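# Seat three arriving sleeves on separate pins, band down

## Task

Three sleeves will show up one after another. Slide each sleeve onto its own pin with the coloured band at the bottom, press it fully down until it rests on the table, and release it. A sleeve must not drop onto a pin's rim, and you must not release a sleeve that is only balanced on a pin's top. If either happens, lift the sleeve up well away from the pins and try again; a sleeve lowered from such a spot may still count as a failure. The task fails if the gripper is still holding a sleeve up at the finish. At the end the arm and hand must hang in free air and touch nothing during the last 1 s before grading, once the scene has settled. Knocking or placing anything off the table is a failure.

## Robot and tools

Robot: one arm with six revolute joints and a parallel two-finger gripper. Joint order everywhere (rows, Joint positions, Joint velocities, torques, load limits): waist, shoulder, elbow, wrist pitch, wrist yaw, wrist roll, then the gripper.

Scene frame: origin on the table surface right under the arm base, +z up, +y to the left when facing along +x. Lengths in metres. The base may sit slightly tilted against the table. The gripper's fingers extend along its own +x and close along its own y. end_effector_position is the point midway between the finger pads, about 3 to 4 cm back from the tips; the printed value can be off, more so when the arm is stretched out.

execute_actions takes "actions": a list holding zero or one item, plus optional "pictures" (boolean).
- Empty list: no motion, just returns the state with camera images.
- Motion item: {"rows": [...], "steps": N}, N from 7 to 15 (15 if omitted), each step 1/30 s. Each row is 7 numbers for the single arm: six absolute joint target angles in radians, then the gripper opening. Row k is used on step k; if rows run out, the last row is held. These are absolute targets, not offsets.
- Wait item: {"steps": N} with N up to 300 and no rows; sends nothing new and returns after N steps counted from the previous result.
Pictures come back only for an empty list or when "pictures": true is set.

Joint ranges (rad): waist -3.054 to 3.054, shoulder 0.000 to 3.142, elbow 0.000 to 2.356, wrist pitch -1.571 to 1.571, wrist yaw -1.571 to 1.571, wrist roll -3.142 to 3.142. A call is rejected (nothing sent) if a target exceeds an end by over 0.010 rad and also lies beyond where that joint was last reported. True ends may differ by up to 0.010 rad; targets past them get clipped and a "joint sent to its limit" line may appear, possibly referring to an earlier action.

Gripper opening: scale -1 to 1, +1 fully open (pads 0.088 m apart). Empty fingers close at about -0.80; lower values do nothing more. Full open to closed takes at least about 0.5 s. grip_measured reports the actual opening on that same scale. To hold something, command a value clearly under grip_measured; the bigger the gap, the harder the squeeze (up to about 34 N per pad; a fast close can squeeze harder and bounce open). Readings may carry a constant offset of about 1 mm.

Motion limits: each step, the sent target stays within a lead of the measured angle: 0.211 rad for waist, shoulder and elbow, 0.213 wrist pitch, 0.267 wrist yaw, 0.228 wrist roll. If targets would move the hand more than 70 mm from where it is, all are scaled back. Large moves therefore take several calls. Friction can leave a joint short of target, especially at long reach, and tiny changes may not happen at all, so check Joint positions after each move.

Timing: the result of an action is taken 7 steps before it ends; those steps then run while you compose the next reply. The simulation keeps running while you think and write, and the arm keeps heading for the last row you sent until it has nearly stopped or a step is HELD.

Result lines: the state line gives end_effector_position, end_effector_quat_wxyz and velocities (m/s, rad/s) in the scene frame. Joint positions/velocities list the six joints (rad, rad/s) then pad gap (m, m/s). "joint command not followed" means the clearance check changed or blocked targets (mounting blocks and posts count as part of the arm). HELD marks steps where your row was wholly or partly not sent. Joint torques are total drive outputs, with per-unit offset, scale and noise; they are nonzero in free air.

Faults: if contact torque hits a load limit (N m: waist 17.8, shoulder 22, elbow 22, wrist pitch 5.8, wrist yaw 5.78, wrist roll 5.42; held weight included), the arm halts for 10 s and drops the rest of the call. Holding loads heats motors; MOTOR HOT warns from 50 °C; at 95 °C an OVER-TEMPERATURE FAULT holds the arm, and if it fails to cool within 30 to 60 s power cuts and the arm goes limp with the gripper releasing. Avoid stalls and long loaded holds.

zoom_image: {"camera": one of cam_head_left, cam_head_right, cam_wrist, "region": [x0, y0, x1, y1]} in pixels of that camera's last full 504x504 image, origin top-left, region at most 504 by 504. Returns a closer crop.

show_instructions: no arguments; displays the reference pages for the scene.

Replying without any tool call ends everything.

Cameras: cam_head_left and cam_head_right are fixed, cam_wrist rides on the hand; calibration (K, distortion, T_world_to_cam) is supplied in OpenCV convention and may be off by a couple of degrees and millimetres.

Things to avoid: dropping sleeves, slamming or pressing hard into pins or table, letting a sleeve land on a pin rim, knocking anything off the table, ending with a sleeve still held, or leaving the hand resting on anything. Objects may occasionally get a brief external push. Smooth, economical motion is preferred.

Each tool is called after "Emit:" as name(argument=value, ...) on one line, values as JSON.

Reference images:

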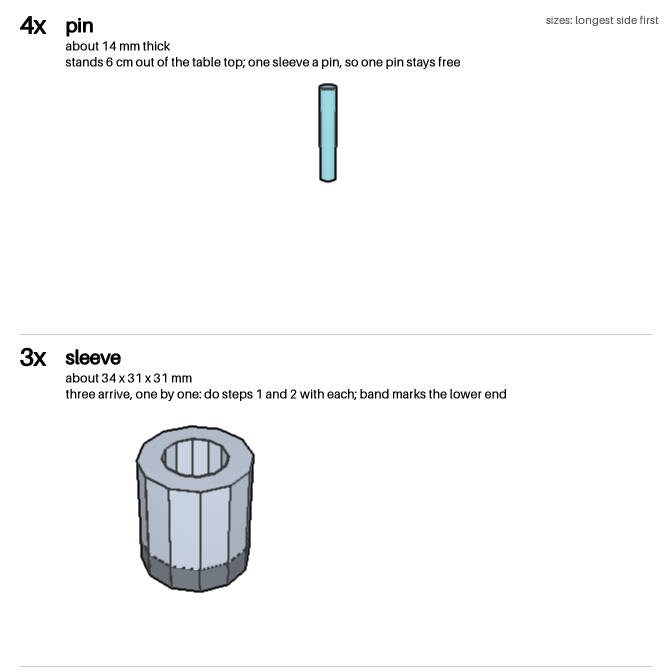

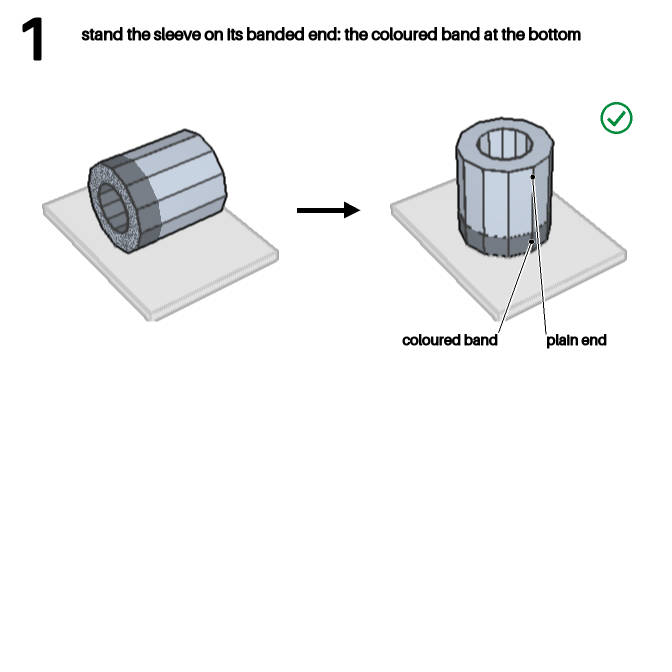

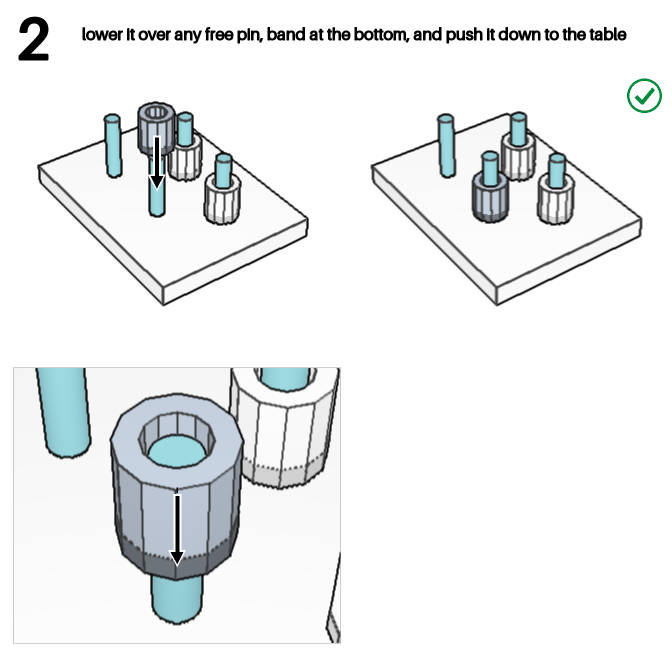

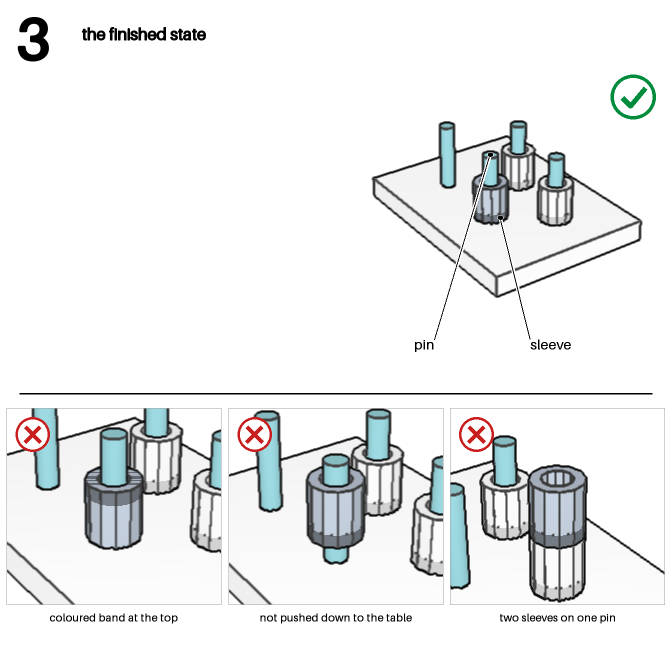

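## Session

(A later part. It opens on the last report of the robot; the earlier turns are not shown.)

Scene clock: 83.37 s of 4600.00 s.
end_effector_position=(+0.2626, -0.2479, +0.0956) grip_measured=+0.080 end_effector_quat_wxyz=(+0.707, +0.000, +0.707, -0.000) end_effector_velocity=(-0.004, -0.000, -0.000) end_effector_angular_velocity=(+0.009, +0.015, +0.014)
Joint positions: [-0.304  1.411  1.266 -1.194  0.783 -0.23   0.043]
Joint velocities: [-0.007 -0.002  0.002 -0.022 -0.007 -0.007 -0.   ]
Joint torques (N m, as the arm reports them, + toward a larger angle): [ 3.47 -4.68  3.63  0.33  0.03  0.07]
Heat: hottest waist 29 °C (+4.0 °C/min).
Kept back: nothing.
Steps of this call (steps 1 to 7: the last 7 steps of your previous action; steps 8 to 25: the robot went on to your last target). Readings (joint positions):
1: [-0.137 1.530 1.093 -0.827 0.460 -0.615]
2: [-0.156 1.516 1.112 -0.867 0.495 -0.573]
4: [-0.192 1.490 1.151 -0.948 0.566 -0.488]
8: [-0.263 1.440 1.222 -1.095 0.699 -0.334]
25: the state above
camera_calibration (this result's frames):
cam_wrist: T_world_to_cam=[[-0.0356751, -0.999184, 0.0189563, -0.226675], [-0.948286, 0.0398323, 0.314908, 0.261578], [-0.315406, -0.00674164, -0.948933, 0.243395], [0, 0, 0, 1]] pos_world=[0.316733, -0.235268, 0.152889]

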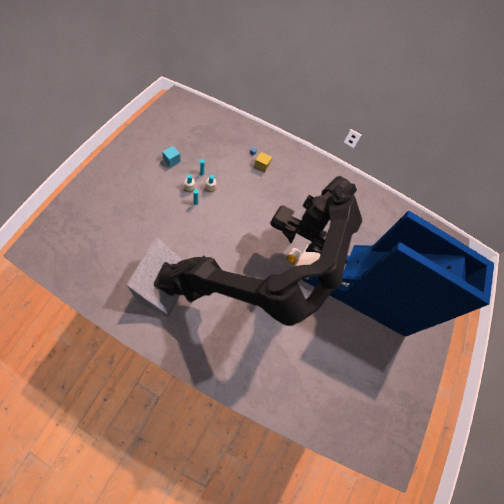

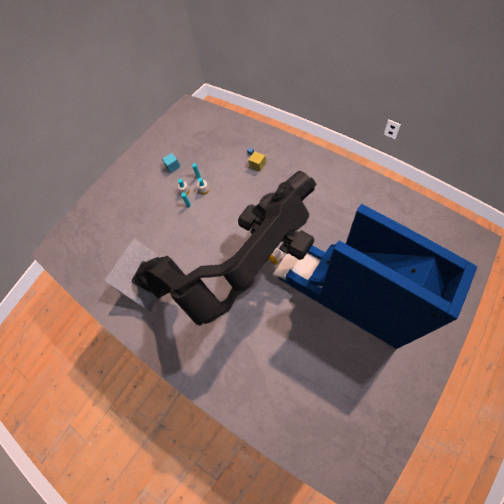

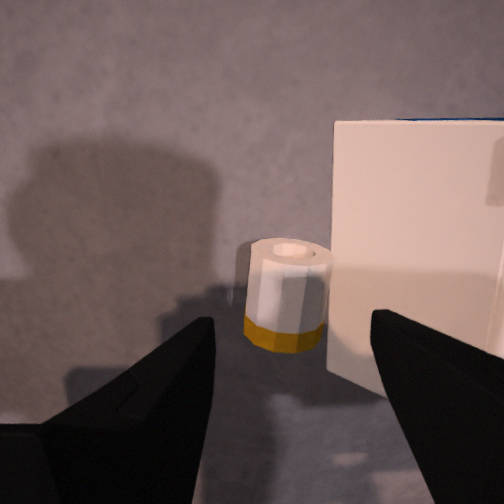

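Emit:
execute_actions(actions=[{"rows": [[-0.315,1.4,1.25,-1.185,0.779,-0.225,0.08],[-0.323,1.4,1.241,-1.17,0.777,-0.225,0.08],[-0.333,1.4,1.23,-1.15,0.774,-0.225,0.08],[-0.344,1.4,1.218,-1.128,0.771,-0.225,0.08],[-0.355,1.4,1.206,-1.106,0.768,-0.225,0.08],[-0.366,1.4,1.193,-1.083,0.765,-0.23,0.08],[-0.377,1.4,1.181,-1.061,0.762,-0.235,0.08],[-0.388,1.4,1.169,-1.038,0.758,-0.24,0.08],[-0.399,1.4,1.157,-1.016,0.755,-0.247,0.08],[-0.409,1.4,1.145,-0.995,0.752,-0.258,0.08],[-0.419,1.4,1.134,-0.975,0.749,-0.27,0.08],[-0.428,1.4,1.124,-0.957,0.746,-0.282,0.08],[-0.436,1.4,1.115,-0.941,0.744,-0.292,0.08],[-0.443,1.4,1.108,-0.927,0.742,-0.3,0.08],[-0.448,1.3995,1.102,-0.916,0.74,-0.307,0.08]], "steps": 15}])

Emit:
execute_actions(actions=[{"steps": 22}], pictures=true)

Scene clock: 86.37 s of 4600.00 s.
end_effector_position=(+0.2628, -0.2483, +0.0807) grip_measured=+0.080 end_effector_quat_wxyz=(+0.708, +0.022, +0.706, -0.022) end_effector_velocity=(-0.009, +0.014, -0.114) end_effector_angular_velocity=(+0.029, +0.043, -0.356)
Joint positions: [-0.348  1.406  1.22  -1.108  0.771 -0.228  0.043]
Joint velocities: [-0.295  0.002 -0.354  0.564 -0.095  0.007  0.   ]
Joint torques (N m, as the arm reports them, + toward a larger angle): [ 3.62 -4.66  1.68  0.58 -0.15 -0.17]
Heat: hottest waist 29 °C (+4.0 °C/min).
Steps of this call (steps 1 to 30: the robot went on to your last target; steps 31 to 82: nothing new was sent; steps 83 to 90: the first 8 steps of this action). Readings (joint positions):
83: [-0.305 1.410 1.267 -1.195 0.783 -0.229]
84: [-0.306 1.410 1.266 -1.193 0.783 -0.229]
86: [-0.315 1.408 1.258 -1.173 0.781 -0.229]
90: the state above

Scene clock: 87.10 s of 4600.00 s.
end_effector_position=(+0.2599, -0.2469, +0.0459) grip_measured=+0.080 end_effector_quat_wxyz=(+0.706, +0.039, +0.706, -0.039) end_effector_velocity=(-0.001, +0.001, -0.002) end_effector_angular_velocity=(+0.005, +0.001, +0.015)
Joint positions: [-0.442  1.406  1.113 -0.919  0.743 -0.303  0.043]
Joint velocities: [-0.007 -0.002 -0.007  0.007 -0.007 -0.022 -0.   ]
Joint torques (N m, as the arm reports them, + toward a larger angle): [ 3.88 -5.04  1.64  0.65 -0.17 -0.17]
Heat: hottest waist 29 °C (+3.0 °C/min).
Kept back: nothing.
Steps of this call (steps 1 to 7: the last 7 steps of your previous action; steps 8 to 22: the robot went on to your last target). Readings (joint positions):
1: [-0.358 1.406 1.208 -1.088 0.768 -0.231]
2: [-0.368 1.406 1.197 -1.069 0.765 -0.235]
4: [-0.388 1.406 1.174 -1.029 0.759 -0.250]
8: [-0.423 1.406 1.136 -0.963 0.749 -0.281]
22: the state above
camera_calibration (this result's frames):
cam_wrist: T_world_to_cam=[[-0.144301, -0.98935, 0.0190581, -0.194164], [-0.938146, 0.142908, 0.315372, 0.297358], [-0.314737, 0.0276293, -0.948777, 0.203716], [0, 0, 0, 1]] pos_world=[0.315064, -0.240219, 0.103203]

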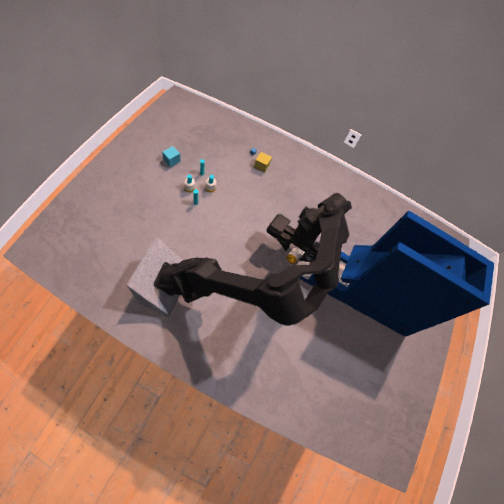

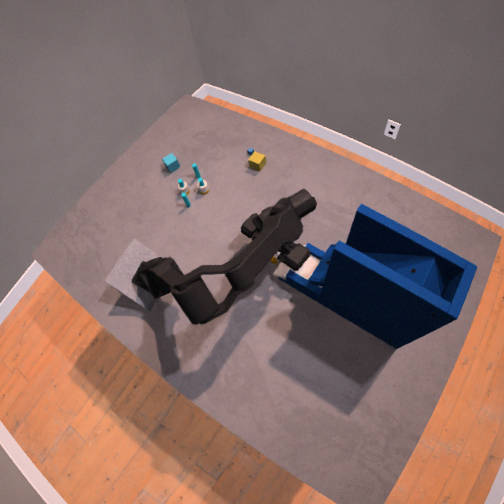

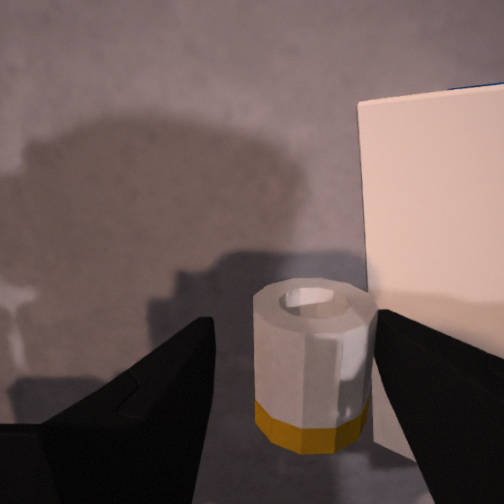

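Emit:
execute_actions(actions=[{"rows": [[-0.448,1.3995,1.102,-0.916,0.74,-0.307,0.03],[-0.448,1.3995,1.102,-0.916,0.74,-0.307,-0.02],[-0.448,1.3995,1.102,-0.916,0.74,-0.307,-0.07],[-0.448,1.3995,1.102,-0.916,0.74,-0.307,-0.11],[-0.448,1.3995,1.102,-0.916,0.74,-0.307,-0.15],[-0.448,1.3995,1.102,-0.916,0.74,-0.307,-0.19],[-0.448,1.3995,1.102,-0.916,0.74,-0.307,-0.23],[-0.448,1.3995,1.102,-0.916,0.74,-0.307,-0.27],[-0.448,1.3995,1.102,-0.916,0.74,-0.307,-0.32],[-0.448,1.3995,1.102,-0.916,0.74,-0.307,-0.37],[-0.448,1.3995,1.102,-0.916,0.74,-0.307,-0.42]], "steps": 15}])

Emit:
execute_actions(actions=[{"steps": 10}], pictures=true)

Scene clock: 87.77 s of 4600.00 s.
end_effector_position=(+0.2599, -0.2469, +0.0457) grip_measured=-0.136 end_effector_quat_wxyz=(+0.706, +0.039, +0.706, -0.039) end_effector_velocity=(-0.005, +0.003, -0.000) end_effector_angular_velocity=(+0.013, +0.014, +0.021)
Joint positions: [-0.443  1.406  1.113 -0.918  0.742 -0.303  0.032]
Joint velocities: [-0.002 -0.007 -0.007 -0.022 -0.007 -0.007 -0.055]
Joint torques (N m, as the arm reports them, + toward a larger angle): [ 3.76 -5.02  1.52  0.61 -0.16 -0.16]
Heat: hottest waist 29 °C (+3.0 °C/min).
Steps of this call (steps 1 to 12: the robot went on to your last target; steps 13 to 20: the first 8 steps of this action). Readings (joint positions):
13: [-0.442 1.406 1.113 -0.918 0.742 -0.303]
14: [-0.442 1.406 1.113 -0.918 0.742 -0.303]
16: [-0.442 1.406 1.113 -0.918 0.742 -0.303]
20: the state above

Scene clock: 88.10 s of 4600.00 s.
end_effector_position=(+0.2598, -0.2468, +0.0457) grip_measured=-0.186 end_effector_quat_wxyz=(+0.706, +0.039, +0.706, -0.039) end_effector_velocity=(-0.004, +0.002, -0.000) end_effector_angular_velocity=(+0.013, +0.014, +0.035)
Joint positions: [-0.443  1.406  1.112 -0.918  0.742 -0.303  0.03 ]
Joint velocities: [-0.002 -0.002 -0.002 -0.022 -0.007 -0.022  0.   ]
Joint torques (N m, as the arm reports them, + toward a larger angle): [ 3.74 -5.01  1.53  0.61 -0.14 -0.16]
Heat: hottest waist 29 °C (+3.0 °C/min).
Kept back: nothing.
Steps of this call (steps 1 to 7: the last 7 steps of your previous action; steps 8 to 10: the robot went on to your last target). Readings (joint positions):
1: [-0.443 1.406 1.113 -0.918 0.742 -0.303]
2: [-0.443 1.406 1.113 -0.918 0.742 -0.303]
4: [-0.443 1.406 1.113 -0.918 0.742 -0.303]
8: [-0.443 1.406 1.112 -0.918 0.742 -0.303]
10: the state above
camera_calibration (this result's frames):
cam_wrist: T_world_to_cam=[[-0.144699, -0.989302, 0.0185271, -0.193947], [-0.938093, 0.143117, 0.315436, 0.297413], [-0.314713, 0.0282633, -0.948766, 0.2036], [0, 0, 0, 1]] pos_world=[0.315012, -0.240192, 0.102947]

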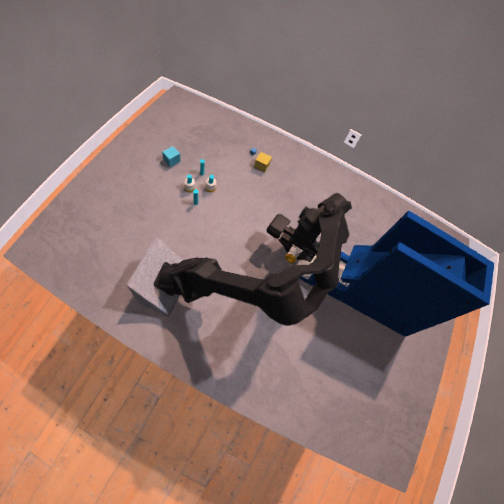

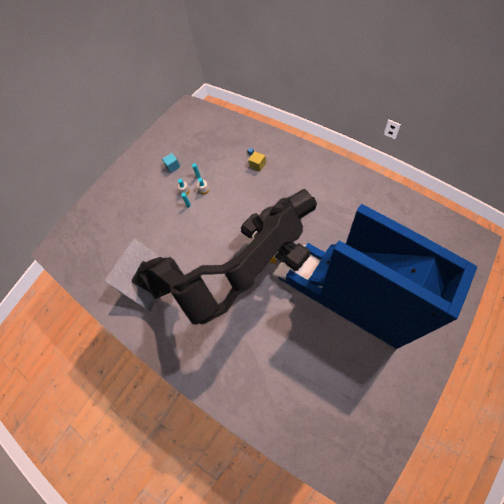

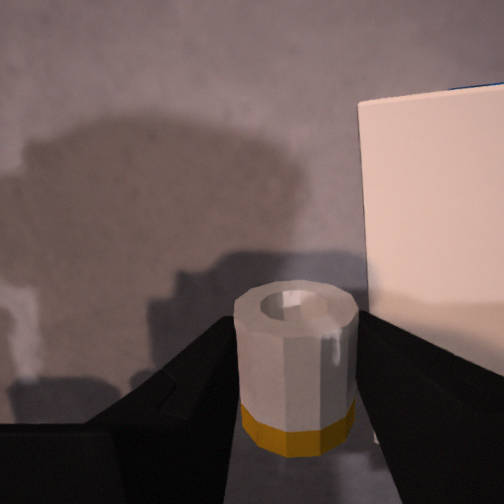

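Emit:
execute_actions(actions=[{"rows": [[-0.435,1.405,1.128,-0.935,0.746,-0.295,-0.42],[-0.423,1.405,1.142,-0.96,0.75,-0.28,-0.42],[-0.409,1.405,1.158,-0.988,0.754,-0.26,-0.42],[-0.395,1.407,1.174,-1.015,0.758,-0.23,-0.42],[-0.38,1.41,1.186,-1.038,0.762,-0.19,-0.42],[-0.364,1.416,1.188,-1.052,0.764,-0.143,-0.42],[-0.347,1.424,1.18,-1.056,0.765,-0.096,-0.42],[-0.329,1.432,1.166,-1.055,0.767,-0.049,-0.42],[-0.311,1.44,1.152,-1.053,0.768,-0.002,-0.42],[-0.293,1.447,1.138,-1.051,0.769,0.045,-0.42],[-0.275,1.454,1.124,-1.049,0.77,0.092,-0.42],[-0.257,1.461,1.11,-1.047,0.771,0.139,-0.42],[-0.239,1.468,1.096,-1.045,0.773,0.186,-0.42],[-0.221,1.475,1.082,-1.043,0.774,0.233,-0.42],[-0.203,1.482,1.068,-1.041,0.775,0.28,-0.42]], "steps": 15}])

Emit:
execute_actions(actions=[{"rows": [[-0.185,1.489,1.054,-1.039,0.776,0.327,-0.42],[-0.167,1.496,1.04,-1.037,0.777,0.374,-0.42],[-0.149,1.503,1.026,-1.035,0.779,0.421,-0.42],[-0.131,1.51,1.012,-1.033,0.78,0.468,-0.42],[-0.113,1.517,0.998,-1.031,0.781,0.515,-0.42],[-0.095,1.524,0.984,-1.029,0.782,0.562,-0.42],[-0.077,1.531,0.97,-1.027,0.783,0.609,-0.42],[-0.059,1.538,0.956,-1.025,0.785,0.656,-0.42],[-0.041,1.545,0.942,-1.023,0.786,0.703,-0.42],[-0.023,1.552,0.928,-1.021,0.787,0.75,-0.42],[-0.005,1.559,0.914,-1.019,0.788,0.797,-0.42],[0.013,1.566,0.9,-1.016,0.789,0.844,-0.42],[0.03,1.573,0.887,-1.012,0.79,0.891,-0.42],[0.045,1.58,0.875,-1.007,0.791,0.938,-0.42],[0.057,1.587,0.864,-1.0,0.793,0.985,-0.42]], "steps": 15}])

Emit:
execute_actions(actions=[{"rows": [[0.066,1.593,0.854,-0.992,0.794,1.032,-0.42],[0.071,1.598,0.845,-0.984,0.795,1.079,-0.42],[0.072,1.602,0.837,-0.975,0.796,1.126,-0.42],[0.07,1.604,0.83,-0.966,0.797,1.173,-0.42],[0.066,1.605,0.824,-0.957,0.798,1.22,-0.42],[0.061,1.606,0.819,-0.948,0.799,1.26,-0.42],[0.056,1.606,0.814,-0.939,0.8,1.29,-0.42],[0.052,1.607,0.81,-0.931,0.801,1.305,-0.42],[0.048,1.607,0.806,-0.923,0.802,1.305,-0.42],[0.044,1.608,0.803,-0.916,0.802,1.305,-0.42],[0.04,1.608,0.80,-0.909,0.803,1.305,-0.42],[0.037,1.608,0.797,-0.903,0.804,1.305,-0.42],[0.034,1.609,0.794,-0.897,0.804,1.305,-0.42],[0.031,1.609,0.791,-0.892,0.805,1.305,-0.42],[0.0285,1.609,0.789,-0.887,0.805,1.305,-0.42]], "steps": 15}])

Emit:
execute_actions(actions=[{"steps": 20}], pictures=true)

Scene clock: 90.97 s of 4600.00 s.
end_effector_position=(+0.2628, -0.2440, +0.0641) grip_measured=-0.186 end_effector_quat_wxyz=(+0.707, +0.059, +0.703, -0.057) end_effector_velocity=(+0.043, +0.063, +0.093) end_effector_angular_velocity=(+0.015, -0.176, -0.609)
Joint positions: [-0.383  1.406  1.16  -1.012  0.758 -0.176  0.03 ]
Joint velocities: [ 0.442 -0.002  0.095 -0.271  0.066  1.033  0.   ]
Joint torques (N m, as the arm reports them, + toward a larger angle): [ 4.45 -2.4   2.73  0.17 -0.07  0.09]
Heat: hottest waist 29 °C (+3.0 °C/min).
Steps of this call (steps 1 to 15: the robot went on to your last target; steps 16 to 78: nothing new was sent; steps 79 to 86: the first 8 steps of this action). Readings (joint positions):
79: [-0.443 1.406 1.112 -0.918 0.742 -0.303]
80: [-0.442 1.406 1.114 -0.923 0.742 -0.302]
82: [-0.431 1.406 1.126 -0.954 0.745 -0.283]
86: the state above

Scene clock: 91.47 s of 4600.00 s.
end_effector_position=(+0.2654, -0.1514, +0.0685) grip_measured=-0.186 end_effector_quat_wxyz=(+0.686, +0.172, +0.691, -0.151) end_effector_velocity=(-0.039, +0.198, -0.004) end_effector_angular_velocity=(+0.004, +0.052, -0.585)
Joint positions: [-0.124  1.502  1.015 -1.033  0.778  0.485  0.03 ]
Joint velocities: [ 0.535  0.208 -0.403  0.037  0.022  1.37  -0.   ]
Joint torques (N m, as the arm reports them, + toward a larger angle): [ 4.58 -2.02  1.58  0.56  0.03  0.07]
Heat: hottest waist 29 °C (+3.0 °C/min).
Steps of this call (steps 1 to 7: the last 7 steps of your previous action; steps 8 to 15: the first 8 steps of this action). Readings (joint positions):
8: [-0.249 1.451 1.110 -1.038 0.769 0.160]
9: [-0.231 1.459 1.097 -1.038 0.770 0.206]
11: [-0.196 1.474 1.070 -1.038 0.773 0.299]
15: the state above

Scene clock: 91.97 s of 4600.00 s.
end_effector_position=(+0.2423, -0.0835, +0.0582) grip_measured=-0.186 end_effector_quat_wxyz=(+0.637, +0.304, +0.641, -0.302) end_effector_velocity=(-0.019, +0.032, -0.039) end_effector_angular_velocity=(-0.024, -0.001, -1.066)
Joint positions: [ 0.057  1.591  0.841 -0.963  0.794  1.174  0.03 ]
Joint velocities: [-0.002  0.046 -0.193  0.242  0.022  1.062 -0.   ]
Joint torques (N m, as the arm reports them, + toward a larger angle): [ 4.22 -1.65  1.75  0.63  0.18  0.06]
Heat: hottest waist 29 °C (+3.0 °C/min).
Steps of this call (steps 1 to 7: the last 7 steps of your previous action; steps 8 to 15: the first 8 steps of this action). Readings (joint positions):
8: [0.016 1.559 0.907 -1.012 0.786 0.860]
9: [0.029 1.566 0.895 -1.007 0.787 0.907]
11: [0.049 1.578 0.873 -0.994 0.789 1.001]
15: the state above

Scene clock: 92.63 s of 4600.00 s.
end_effector_position=(+0.2398, -0.0805, +0.0463) grip_measured=-0.186 end_effector_quat_wxyz=(+0.612, +0.352, +0.613, -0.353) end_effector_velocity=(-0.003, -0.001, -0.001) end_effector_angular_velocity=(+0.005, +0.012, -0.007)
Joint positions: [ 0.034  1.599  0.799 -0.89   0.802  1.301  0.03 ]
Joint velocities: [-0.007 -0.002 -0.002 -0.007 -0.007  0.007 -0.   ]
Joint torques (N m, as the arm reports them, + toward a larger angle): [ 4.03 -1.62  1.49  0.61  0.12  0.11]
Heat: hottest waist 29 °C (+3.0 °C/min).
Kept back: nothing.
Steps of this call (steps 1 to 7: the last 7 steps of your previous action; steps 8 to 20: the robot went on to your last target). Readings (joint positions):
1: [0.057 1.593 0.836 -0.955 0.796 1.203]
2: [0.056 1.594 0.830 -0.947 0.796 1.226]
4: [0.052 1.596 0.822 -0.932 0.798 1.257]
8: [0.041 1.598 0.807 -0.906 0.801 1.286]
20: the state above
camera_calibration (this result's frames):
cam_wrist: T_world_to_cam=[[-0.881611, -0.471507, 0.0210448, 0.18596], [-0.441479, 0.839592, 0.316515, 0.191519], [-0.166908, 0.269752, -0.948354, 0.177188], [0, 0, 0, 1]] pos_world=[0.27807, -0.120914, 0.103505]

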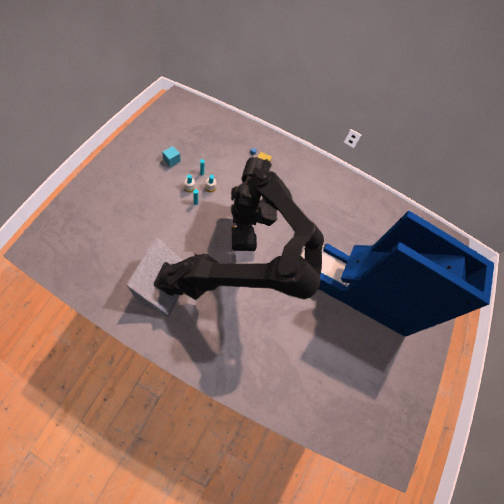

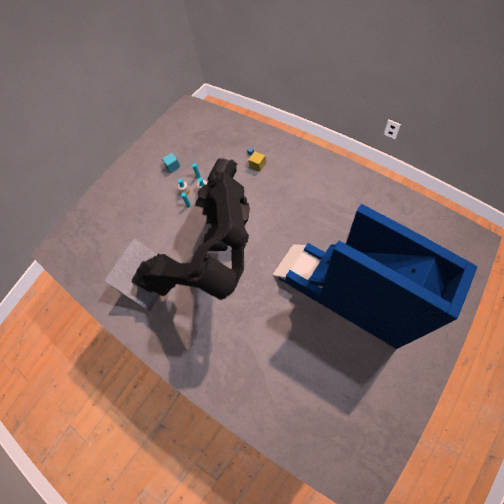

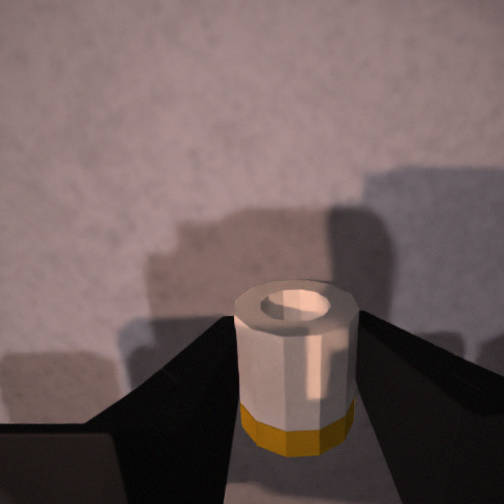

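Emit:
execute_actions(actions=[])

Scene clock: 93.77 s of 4600.00 s.
end_effector_position=(+0.2398, -0.0805, +0.0462) grip_measured=-0.186 end_effector_quat_wxyz=(+0.612, +0.352, +0.613, -0.354) end_effector_velocity=(-0.003, +0.002, -0.001) end_effector_angular_velocity=(+0.020, +0.016, +0.007)
Joint positions: [ 0.034  1.599  0.799 -0.89   0.803  1.301  0.03 ]
Joint velocities: [-0.007 -0.002 -0.002 -0.007 -0.022 -0.007  0.   ]
Joint torques (N m, as the arm reports them, + toward a larger angle): [ 4.1  -1.63  1.32  0.59  0.12  0.1 ]
Heat: hottest waist 29 °C (+3.0 °C/min).
Kept back: nothing.
Steps of this call (steps 1 to 15: the robot went on to your last target; steps 16 to 34: nothing new was sent). Readings (joint positions):
1: [0.034 1.599 0.799 -0.890 0.802 1.301]
2: [0.034 1.599 0.799 -0.890 0.802 1.301]
4: [0.034 1.599 0.799 -0.890 0.803 1.301]
8: [0.034 1.599 0.799 -0.890 0.803 1.301]
34: the state above
The arm was judged still, so your last target was given up. Only a new action makes it travel on or press farther. Fingers that are still opening or closing keep moving.
camera_calibration (this result's frames):
cam_wrist: T_world_to_cam=[[-0.882225, -0.470354, 0.0211306, 0.186171], [-0.440412, 0.84027, 0.316203, 0.191414], [-0.166483, 0.269656, -0.948456, 0.176979], [0, 0, 0, 1]] pos_world=[0.27801, -0.120997, 0.103397]

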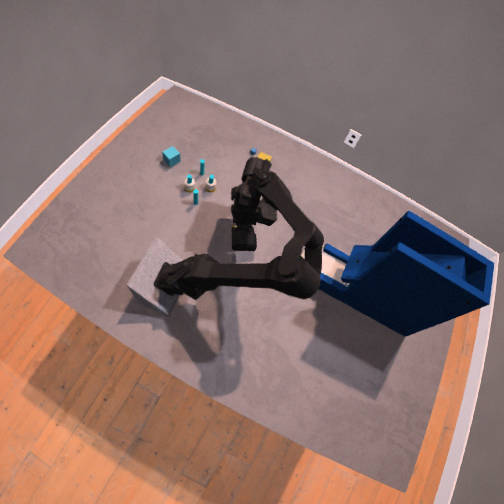

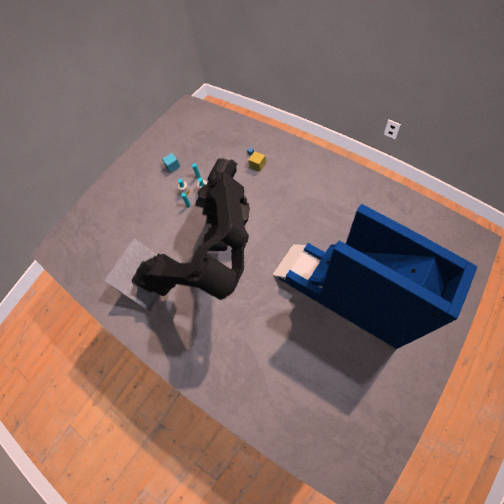

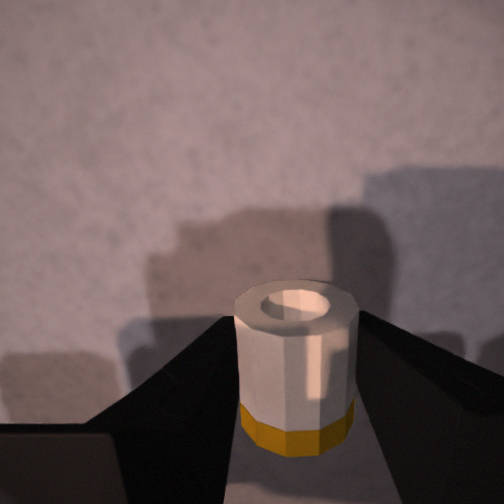

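Emit:
execute_actions(actions=[{"rows":[[0.0285,1.605,0.795,-0.887,0.805,1.305,-0.2],[0.0285,1.605,0.795,-0.887,0.805,1.305,-0.1],[0.0285,1.605,0.795,-0.887,0.805,1.305,0.0],[0.0285,1.605,0.795,-0.887,0.805,1.305,0.1],[0.0285,1.605,0.795,-0.887,0.805,1.305,0.2],[0.0285,1.605,0.795,-0.887,0.805,1.305,0.3],[0.0285,1.605,0.80,-0.887,0.805,1.305,0.3],[0.015,1.600,0.822,-0.905,0.775,1.285,0.3],[-0.005,1.600,0.842,-0.92,0.744,1.27,0.3],[-0.025,1.600,0.860,-0.935,0.713,1.254,0.3],[-0.045,1.602,0.878,-0.95,0.682,1.238,0.3],[-0.065,1.605,0.896,-0.965,0.651,1.222,0.3],[-0.085,1.608,0.914,-0.98,0.62,1.206,0.3],[-0.105,1.612,0.932,-0.995,0.589,1.19,0.3],[-0.125,1.618,0.950,-1.01,0.558,1.174,0.3]],"steps":15}])

Emit:
execute_actions(actions=[{"rows":[[-0.146,1.624,0.967,-1.025,0.525,1.158,0.3],[-0.166,1.632,0.984,-1.04,0.493,1.143,0.3],[-0.186,1.640,1.002,-1.056,0.464,1.129,0.3],[-0.206,1.650,1.021,-1.072,0.435,1.115,0.3],[-0.226,1.661,1.040,-1.089,0.407,1.10,0.3],[-0.246,1.672,1.059,-1.105,0.379,1.086,0.3],[-0.266,1.684,1.078,-1.122,0.351,1.072,0.3],[-0.286,1.697,1.097,-1.139,0.324,1.058,0.3],[-0.306,1.710,1.116,-1.156,0.297,1.044,0.3],[-0.326,1.724,1.135,-1.173,0.27,1.03,0.3],[-0.345,1.738,1.153,-1.19,0.243,1.015,0.3],[-0.357,1.750,1.170,-1.206,0.217,1.001,0.3],[-0.357,1.758,1.170,-1.206,0.217,1.001,0.3],[-0.357,1.764,1.170,-1.206,0.217,1.001,0.3],[-0.357,1.768,1.170,-1.206,0.217,1.001,0.3]],"steps":15}])

Emit:
execute_actions(actions=[{"steps":22}], pictures=true)

Scene clock: 96.20 s of 4600.00 s.
end_effector_position=(+0.2398, -0.0803, +0.0461) grip_measured=+0.118 end_effector_quat_wxyz=(+0.611, +0.353, +0.614, -0.353) end_effector_velocity=(+0.001, +0.007, -0.002) end_effector_angular_velocity=(+0.149, +0.065, -0.055)
Joint positions: [ 0.033  1.599  0.799 -0.889  0.801  1.301  0.045]
Joint velocities: [-0.061 -0.002  0.046 -0.022 -0.154 -0.007  0.071]
Joint torques (N m, as the arm reports them, + toward a larger angle): [ 3.68 -2.33  3.51  0.34 -0.09 -0.18]
Heat: hottest waist 29 °C (+2.0 °C/min).
Steps of this call (steps 1 to 65: nothing new was sent; steps 66 to 73: the first 8 steps of this action). Readings (joint positions):
66: [0.034 1.599 0.798 -0.889 0.803 1.301]
67: [0.034 1.599 0.798 -0.889 0.803 1.301]
69: [0.034 1.599 0.798 -0.889 0.803 1.301]
73: the state above

Scene clock: 96.70 s of 4600.00 s.
end_effector_position=(+0.2471, -0.0928, +0.0433) grip_measured=+0.296 end_effector_quat_wxyz=(+0.467, +0.423, +0.728, -0.271) end_effector_velocity=(+0.008, -0.027, -0.019) end_effector_angular_velocity=(+0.889, +0.519, +0.002)
Joint positions: [-0.209  1.647  1.025 -1.078  0.427  1.113  0.054]
Joint velocities: [-0.593  0.3    0.549 -0.491 -0.842 -0.432  0.001]
Joint torques (N m, as the arm reports them, + toward a larger angle): [ 4.53 -2.2   2.7   0.04 -0.39 -0.22]
Heat: hottest waist 29 °C (+2.0 °C/min).
Steps of this call (steps 1 to 7: the last 7 steps of your previous action; steps 8 to 15: the first 8 steps of this action). Readings (joint positions):
8: [-0.073 1.601 0.901 -0.973 0.629 1.214]
9: [-0.092 1.604 0.918 -0.987 0.600 1.199]
11: [-0.130 1.613 0.953 -1.016 0.542 1.170]
15: the state above

Scene clock: 97.43 s of 4600.00 s.
end_effector_position=(+0.2492, -0.0957, +0.0368) grip_measured=+0.300 end_effector_quat_wxyz=(+0.367, +0.454, +0.784, -0.211) end_effector_velocity=(-0.002, +0.001, +0.001) end_effector_angular_velocity=(+0.024, +0.008, -0.002)
Joint positions: [-0.351  1.753  1.163 -1.203  0.22   1.005  0.054]
Joint velocities: [-0.007 -0.002 -0.002 -0.007 -0.022 -0.007 -0.   ]
Joint torques (N m, as the arm reports them, + toward a larger angle): [ 4.92 -3.2   2.12 -0.19 -0.55 -0.16]
Heat: hottest waist 29 °C (+2.0 °C/min).
Kept back: nothing.
Steps of this call (steps 1 to 7: the last 7 steps of your previous action; steps 8 to 22: the robot went on to your last target). Readings (joint positions):
1: [-0.228 1.658 1.044 -1.095 0.399 1.099]
2: [-0.248 1.669 1.062 -1.112 0.371 1.084]
4: [-0.288 1.693 1.100 -1.144 0.316 1.055]
8: [-0.334 1.731 1.144 -1.183 0.254 1.023]
22: the state above
camera_calibration (this result's frames):
cam_wrist: T_world_to_cam=[[-0.873451, -0.485643, 0.0351324, 0.183289], [-0.228848, 0.473137, 0.850747, 0.103814], [-0.429782, 0.735045, -0.524401, 0.268251], [0, 0, 0, 1]] pos_world=[0.299141, -0.157282, 0.0459122]

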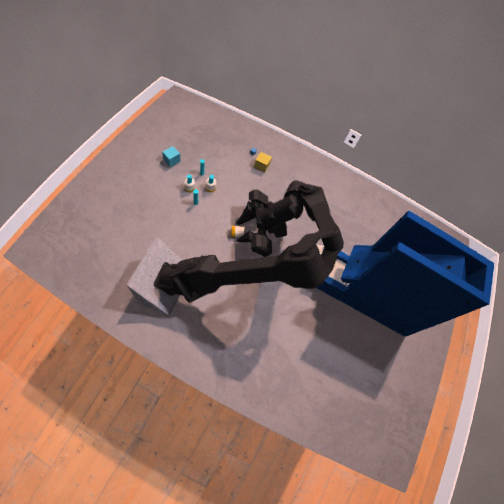

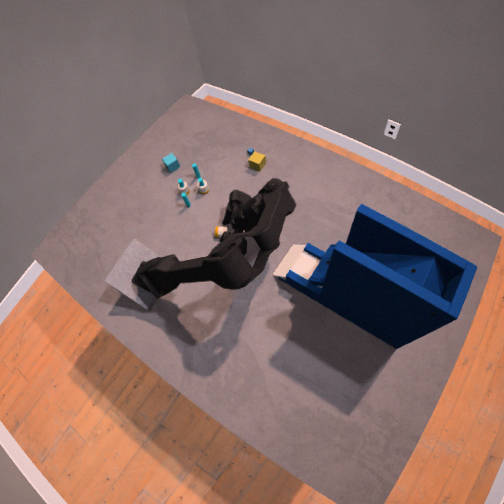

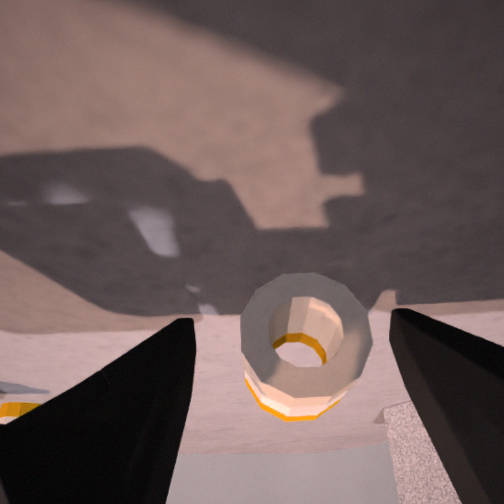

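Emit:
execute_actions(actions=[{"rows":[[-0.357,1.772,1.168,-1.206,0.217,1.001,0.2],[-0.357,1.772,1.168,-1.206,0.217,1.001,0.1],[-0.357,1.772,1.168,-1.206,0.217,1.001,0.03],[-0.357,1.772,1.168,-1.206,0.217,1.001,-0.03],[-0.357,1.772,1.168,-1.206,0.217,1.001,-0.08],[-0.357,1.772,1.168,-1.206,0.217,1.001,-0.12],[-0.357,1.772,1.168,-1.206,0.217,1.001,-0.16],[-0.357,1.772,1.168,-1.206,0.217,1.001,-0.2],[-0.357,1.772,1.168,-1.206,0.217,1.001,-0.25],[-0.357,1.772,1.168,-1.206,0.217,1.001,-0.3],[-0.357,1.772,1.168,-1.206,0.217,1.001,-0.35],[-0.357,1.772,1.168,-1.206,0.217,1.001,-0.4],[-0.357,1.772,1.168,-1.206,0.217,1.001,-0.45],[-0.357,1.772,1.168,-1.206,0.217,1.001,-0.5]],"steps":15}])

Emit:
execute_actions(actions=[{"steps":14}], pictures=true)

Scene clock: 98.27 s of 4600.00 s.
end_effector_position=(+0.2489, -0.0951, +0.0362) grip_measured=-0.037 end_effector_quat_wxyz=(+0.365, +0.453, +0.786, -0.211) end_effector_velocity=(-0.002, -0.000, +0.002) end_effector_angular_velocity=(+0.010, -0.000, +0.003)
Joint positions: [-0.351  1.757  1.164 -1.204  0.219  1.005  0.037]
Joint velocities: [-0.002 -0.007 -0.002 -0.007 -0.007 -0.007 -0.066]
Joint torques (N m, as the arm reports them, + toward a larger angle): [ 4.96 -3.16  1.99 -0.22 -0.55 -0.17]
Heat: hottest waist 29 °C (+2.0 °C/min).
Steps of this call (steps 1 to 15: the robot went on to your last target; steps 16 to 17: nothing new was sent; steps 18 to 25: the first 8 steps of this action). Readings (joint positions):
18: [-0.351 1.754 1.164 -1.204 0.219 1.005]
19: [-0.351 1.755 1.164 -1.204 0.219 1.005]
21: [-0.351 1.756 1.164 -1.204 0.219 1.005]
25: the state above

Scene clock: 98.73 s of 4600.00 s.
end_effector_position=(+0.2489, -0.0951, +0.0361) grip_measured=-0.182 end_effector_quat_wxyz=(+0.365, +0.453, +0.786, -0.210) end_effector_velocity=(-0.002, +0.002, +0.001) end_effector_angular_velocity=(+0.012, +0.003, +0.013)
Joint positions: [-0.351  1.758  1.164 -1.204  0.218  1.005  0.03 ]
Joint velocities: [ 0.002  0.002 -0.002 -0.007 -0.007 -0.007 -0.001]
Joint torques (N m, as the arm reports them, + toward a larger angle): [ 4.96 -3.16  1.97 -0.2  -0.51 -0.17]
Heat: hottest waist 29 °C (+2.0 °C/min).
Kept back: nothing.
Steps of this call (steps 1 to 7: the last 7 steps of your previous action; steps 8 to 14: the robot went on to your last target). Readings (joint positions):
1: [-0.351 1.758 1.164 -1.204 0.219 1.005]
2: [-0.351 1.758 1.164 -1.204 0.219 1.005]
4: [-0.351 1.758 1.164 -1.204 0.218 1.005]
8: [-0.351 1.758 1.164 -1.204 0.218 1.005]
14: the state above
camera_calibration (this result's frames):
cam_wrist: T_world_to_cam=[[-0.871936, -0.48819, 0.0374089, 0.182691], [-0.226929, 0.470645, 0.852641, 0.103176], [-0.433857, 0.734959, -0.521157, 0.268207], [0, 0, 0, 1]] pos_world=[0.299072, -0.156492, 0.0449716]

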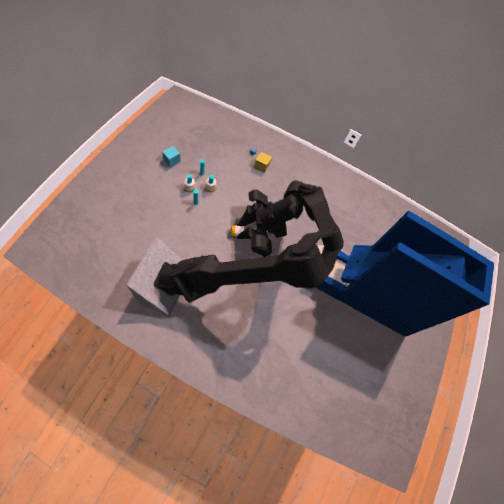

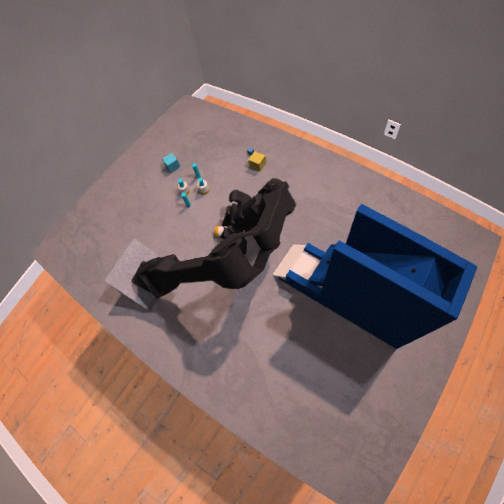

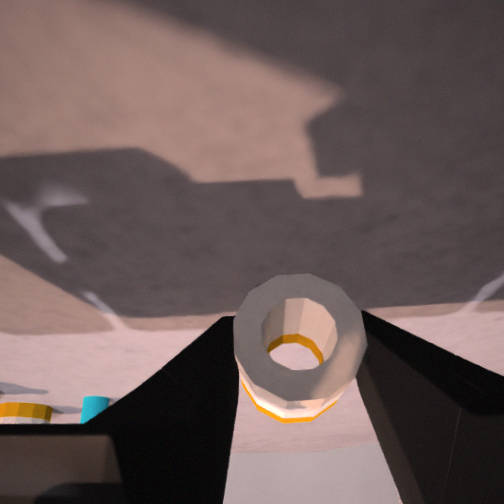

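Emit:
execute_actions(actions=[{"rows":[[-0.351,1.745,1.166,-1.204,0.218,1.005,-0.5],[-0.351,1.73,1.166,-1.204,0.218,1.005,-0.5],[-0.351,1.71,1.166,-1.204,0.218,0.99,-0.5],[-0.351,1.685,1.166,-1.19,0.218,0.96,-0.5],[-0.345,1.655,1.16,-1.17,0.22,0.92,-0.5],[-0.335,1.625,1.145,-1.14,0.225,0.875,-0.5],[-0.32,1.595,1.125,-1.10,0.23,0.83,-0.5],[-0.30,1.565,1.10,-1.06,0.235,0.785,-0.5],[-0.28,1.535,1.075,-1.02,0.24,0.74,-0.5],[-0.26,1.505,1.05,-0.98,0.245,0.695,-0.5],[-0.24,1.48,1.025,-0.94,0.25,0.65,-0.5],[-0.22,1.455,1.0,-0.90,0.255,0.605,-0.5],[-0.20,1.435,0.975,-0.86,0.26,0.56,-0.5],[-0.18,1.42,0.95,-0.82,0.265,0.515,-0.5],[-0.16,1.405,0.925,-0.78,0.27,0.47,-0.5]],"steps":15}])

Emit:
execute_actions(actions=[{"rows":[[-0.14,1.395,0.90,-0.74,0.275,0.425,-0.5],[-0.12,1.39,0.875,-0.70,0.28,0.38,-0.5],[-0.10,1.385,0.85,-0.66,0.285,0.335,-0.5],[-0.075,1.38,0.825,-0.62,0.29,0.29,-0.5],[-0.05,1.38,0.80,-0.58,0.295,0.245,-0.5],[-0.025,1.38,0.775,-0.54,0.30,0.20,-0.5],[0.0,1.38,0.75,-0.50,0.305,0.155,-0.5],[0.025,1.38,0.725,-0.46,0.31,0.11,-0.5],[0.05,1.38,0.70,-0.42,0.315,0.065,-0.5],[0.075,1.38,0.675,-0.38,0.32,0.02,-0.5],[0.10,1.38,0.65,-0.345,0.325,-0.025,-0.5],[0.125,1.38,0.625,-0.31,0.33,-0.07,-0.5],[0.15,1.38,0.60,-0.28,0.335,-0.115,-0.5],[0.175,1.38,0.575,-0.25,0.34,-0.16,-0.5],[0.20,1.38,0.55,-0.22,0.345,-0.205,-0.5]],"steps":15}])

Emit:
execute_actions(actions=[{"rows":[[0.225,1.38,0.53,-0.20,0.347,-0.25,-0.5],[0.25,1.38,0.51,-0.18,0.347,-0.295,-0.5],[0.275,1.385,0.495,-0.16,0.347,-0.34,-0.5],[0.30,1.39,0.48,-0.145,0.347,-0.385,-0.5],[0.325,1.395,0.47,-0.135,0.347,-0.43,-0.5],[0.35,1.40,0.46,-0.125,0.347,-0.475,-0.5],[0.37,1.41,0.45,-0.118,0.347,-0.52,-0.5],[0.385,1.42,0.44,-0.112,0.347,-0.56,-0.5],[0.395,1.428,0.435,-0.108,0.347,-0.595,-0.5],[0.40,1.434,0.432,-0.107,0.347,-0.62,-0.5],[0.40,1.434,0.432,-0.107,0.347,-0.633,-0.5]],"steps":15}])

Scene clock: 102.23 s of 4600.00 s.
end_effector_position=(+0.2613, -0.1067, +0.0470) grip_measured=-0.183 end_effector_quat_wxyz=(+0.426, +0.468, +0.754, -0.177) end_effector_velocity=(+0.125, -0.073, +0.108) end_effector_angular_velocity=(-0.158, -1.617, +0.050)
Joint positions: [-0.34   1.669  1.15  -1.146  0.224  0.903  0.03 ]
Joint velocities: [ 0.247 -0.842 -0.276  0.755  0.11  -0.96  -0.   ]
Joint torques (N m, as the arm reports them, + toward a larger angle): [ 6.23 -5.29  0.66  0.11 -0.43 -0.2 ]
Heat: hottest waist 29 °C (+1.0 °C/min).
Steps of this call (steps 1 to 15: the robot went on to your last target; steps 16 to 97: nothing new was sent; steps 98 to 105: the first 8 steps of this action). Readings (joint positions):
98: [-0.351 1.758 1.164 -1.204 0.218 1.004]
99: [-0.351 1.758 1.164 -1.204 0.218 1.004]
101: [-0.351 1.748 1.164 -1.204 0.218 0.996]
105: the state above

Scene clock: 102.73 s of 4600.00 s.
end_effector_position=(+0.3024, -0.0608, +0.0947) grip_measured=-0.183 end_effector_quat_wxyz=(+0.747, +0.326, +0.575, +0.070) end_effector_velocity=(+0.031, +0.215, +0.059) end_effector_angular_velocity=(-0.484, -1.486, +1.159)
Joint positions: [-0.062  1.399  0.827 -0.604  0.29   0.275  0.03 ]
Joint velocities: [ 0.706 -0.09  -0.745  1.179  0.139 -1.341 -0.   ]
Joint torques (N m, as the arm reports them, + toward a larger angle): [ 4.54 -3.46  1.5   0.98 -0.41 -0.27]
Heat: hottest waist 29 °C (+1.0 °C/min).
Steps of this call (steps 1 to 7: the last 7 steps of your previous action; steps 8 to 15: the first 8 steps of this action). Readings (joint positions):
8: [-0.208 1.464 0.997 -0.878 0.256 0.584]
9: [-0.190 1.448 0.974 -0.840 0.260 0.541]
11: [-0.151 1.422 0.925 -0.761 0.271 0.452]
15: the state above

Scene clock: 103.23 s of 4600.00 s.
end_effector_position=(+0.2725, +0.0449, +0.1238) grip_measured=-0.183 end_effector_quat_wxyz=(+0.868, -0.017, +0.376, +0.323) end_effector_velocity=(-0.106, +0.173, +0.053) end_effector_angular_velocity=(-0.642, -1.164, +1.376)
Joint positions: [ 0.307  1.392  0.499 -0.161  0.342 -0.399  0.03 ]
Joint velocities: [ 0.667  0.105 -0.359  0.403 -0.007 -1.311 -0.   ]
Joint torques (N m, as the arm reports them, + toward a larger angle): [ 3.61 -0.47  2.12  1.42 -0.41 -0.14]
Heat: hottest waist 29 °C (+1.0 °C/min).
Steps of this call (steps 1 to 7: the last 7 steps of your previous action; steps 8 to 15: the first 8 steps of this action). Readings (joint positions):
8: [0.135 1.389 0.628 -0.310 0.329 -0.086]
9: [0.160 1.389 0.604 -0.282 0.332 -0.131]
11: [0.210 1.389 0.561 -0.232 0.337 -0.220]
15: the state above

Now down to hover z=0.105.

Emit:
execute_actions(actions=[{"rows":[[0.392,1.438,0.425,-0.093,0.34,-0.641,-0.5],[0.383,1.442,0.418,-0.08,0.335,-0.649,-0.5],[0.374,1.446,0.411,-0.066,0.331,-0.657,-0.5],[0.365,1.450,0.404,-0.053,0.327,-0.665,-0.5],[0.357,1.454,0.397,-0.04,0.322,-0.673,-0.5],[0.348,1.458,0.390,-0.026,0.318,-0.681,-0.5],[0.340,1.461,0.382,-0.013,0.314,-0.688,-0.5],[0.332,1.464,0.375,0.0,0.3095,-0.695,-0.5]],"steps":15}])

Emit:
execute_actions(actions=[{"steps":16}], pictures=true)

Emit:
zoom_image(camera="cam_wrist", region=[220, 260, 380, 440])

Scene clock: 104.00 s of 4600.00 s.
end_effector_position=(+0.2530, +0.0710, +0.1133) grip_measured=-0.183 end_effector_quat_wxyz=(+0.851, -0.145, +0.312, +0.397) end_effector_velocity=(-0.009, +0.001, -0.073) end_effector_angular_velocity=(+0.014, +0.035, +0.006)
Joint positions: [ 0.363  1.444  0.411 -0.044  0.326 -0.667  0.03 ]
Joint velocities: [-0.232  0.095 -0.208  0.344 -0.125 -0.183 -0.   ]
Joint torques (N m, as the arm reports them, + toward a larger angle): [ 2.93 -0.87  2.59  1.4  -0.6  -0.16]
Heat: hottest waist 29 °C (+1.0 °C/min).
Steps of this call (steps 1 to 7: the last 7 steps of your previous action; steps 8 to 15: the robot went on to your last target; steps 16 to 23: the first 8 steps of this action). Readings (joint positions):
16: [0.397 1.426 0.444 -0.108 0.344 -0.627]
17: [0.396 1.427 0.442 -0.102 0.344 -0.631]
19: [0.391 1.431 0.435 -0.086 0.339 -0.641]
23: the state above

Scene clock: 104.53 s of 4600.00 s.
end_effector_position=(+0.2522, +0.0710, +0.1052) grip_measured=-0.183 end_effector_quat_wxyz=(+0.850, -0.145, +0.313, +0.398) end_effector_velocity=(-0.002, -0.001, -0.003) end_effector_angular_velocity=(-0.015, +0.005, +0.007)
Joint positions: [ 0.337  1.456  0.387 -0.003  0.312 -0.691  0.03 ]
Joint velocities: [-0.002  0.002 -0.002 -0.007  0.007 -0.007 -0.   ]
Joint torques (N m, as the arm reports them, + toward a larger angle): [ 3.13 -0.57  2.21  1.4  -0.64 -0.18]
Heat: hottest waist 29 °C (+1.0 °C/min).
Kept back: nothing.
Steps of this call (steps 1 to 7: the last 7 steps of your previous action; steps 8 to 16: the robot went on to your last target). Readings (joint positions):
1: [0.356 1.448 0.405 -0.034 0.323 -0.673]
2: [0.351 1.450 0.400 -0.028 0.320 -0.677]
4: [0.344 1.453 0.393 -0.018 0.317 -0.683]
8: [0.340 1.455 0.389 -0.007 0.313 -0.689]
16: the state above
camera_calibration (this result's frames):
cam_wrist: T_world_to_cam=[[0.74227, -0.669894, -0.0166448, -0.124383], [-0.579372, -0.629092, -0.51824, 0.278044], [0.336694, 0.394317, -0.855074, 0.0485194], [0, 0, 0, 1]] pos_world=[0.23708, 0.0724594, 0.183511]

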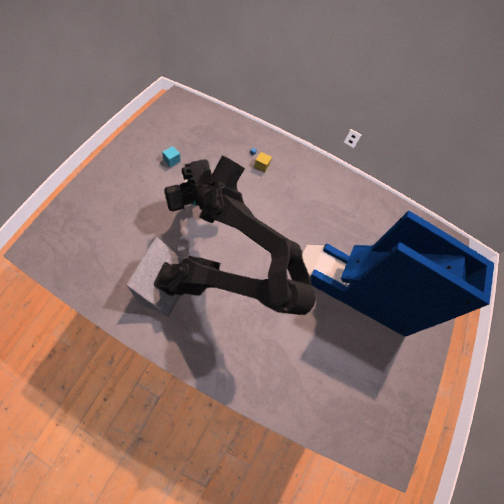

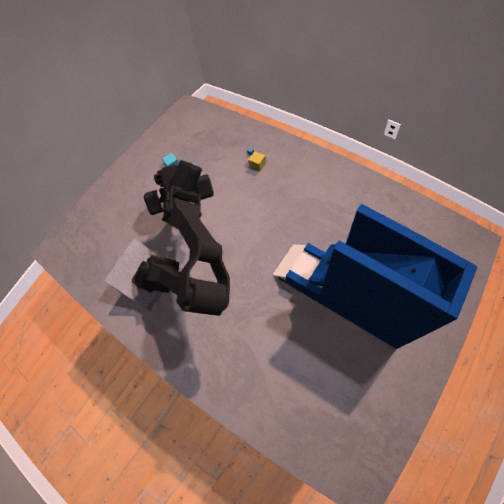

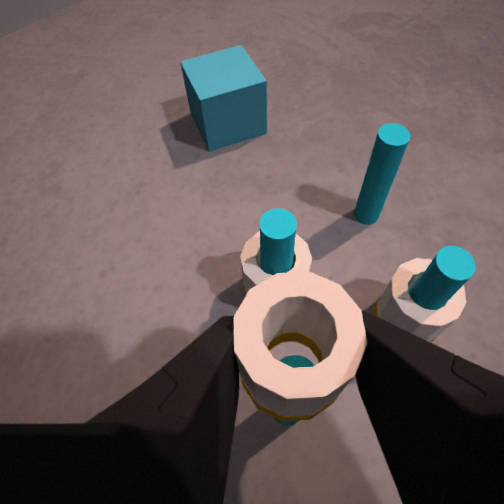

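Region (220, 260, 380, 440) of cam_wrist's 504x504 image, scaled by 2.800, with more detail than that image has.

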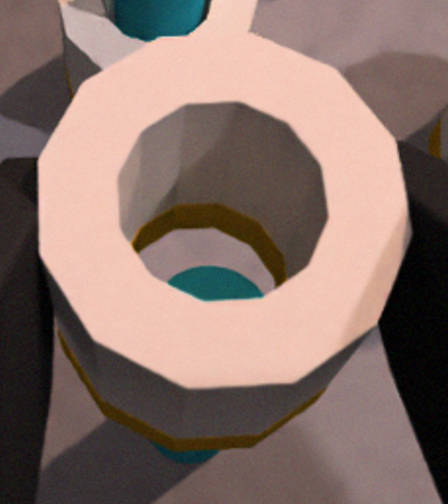

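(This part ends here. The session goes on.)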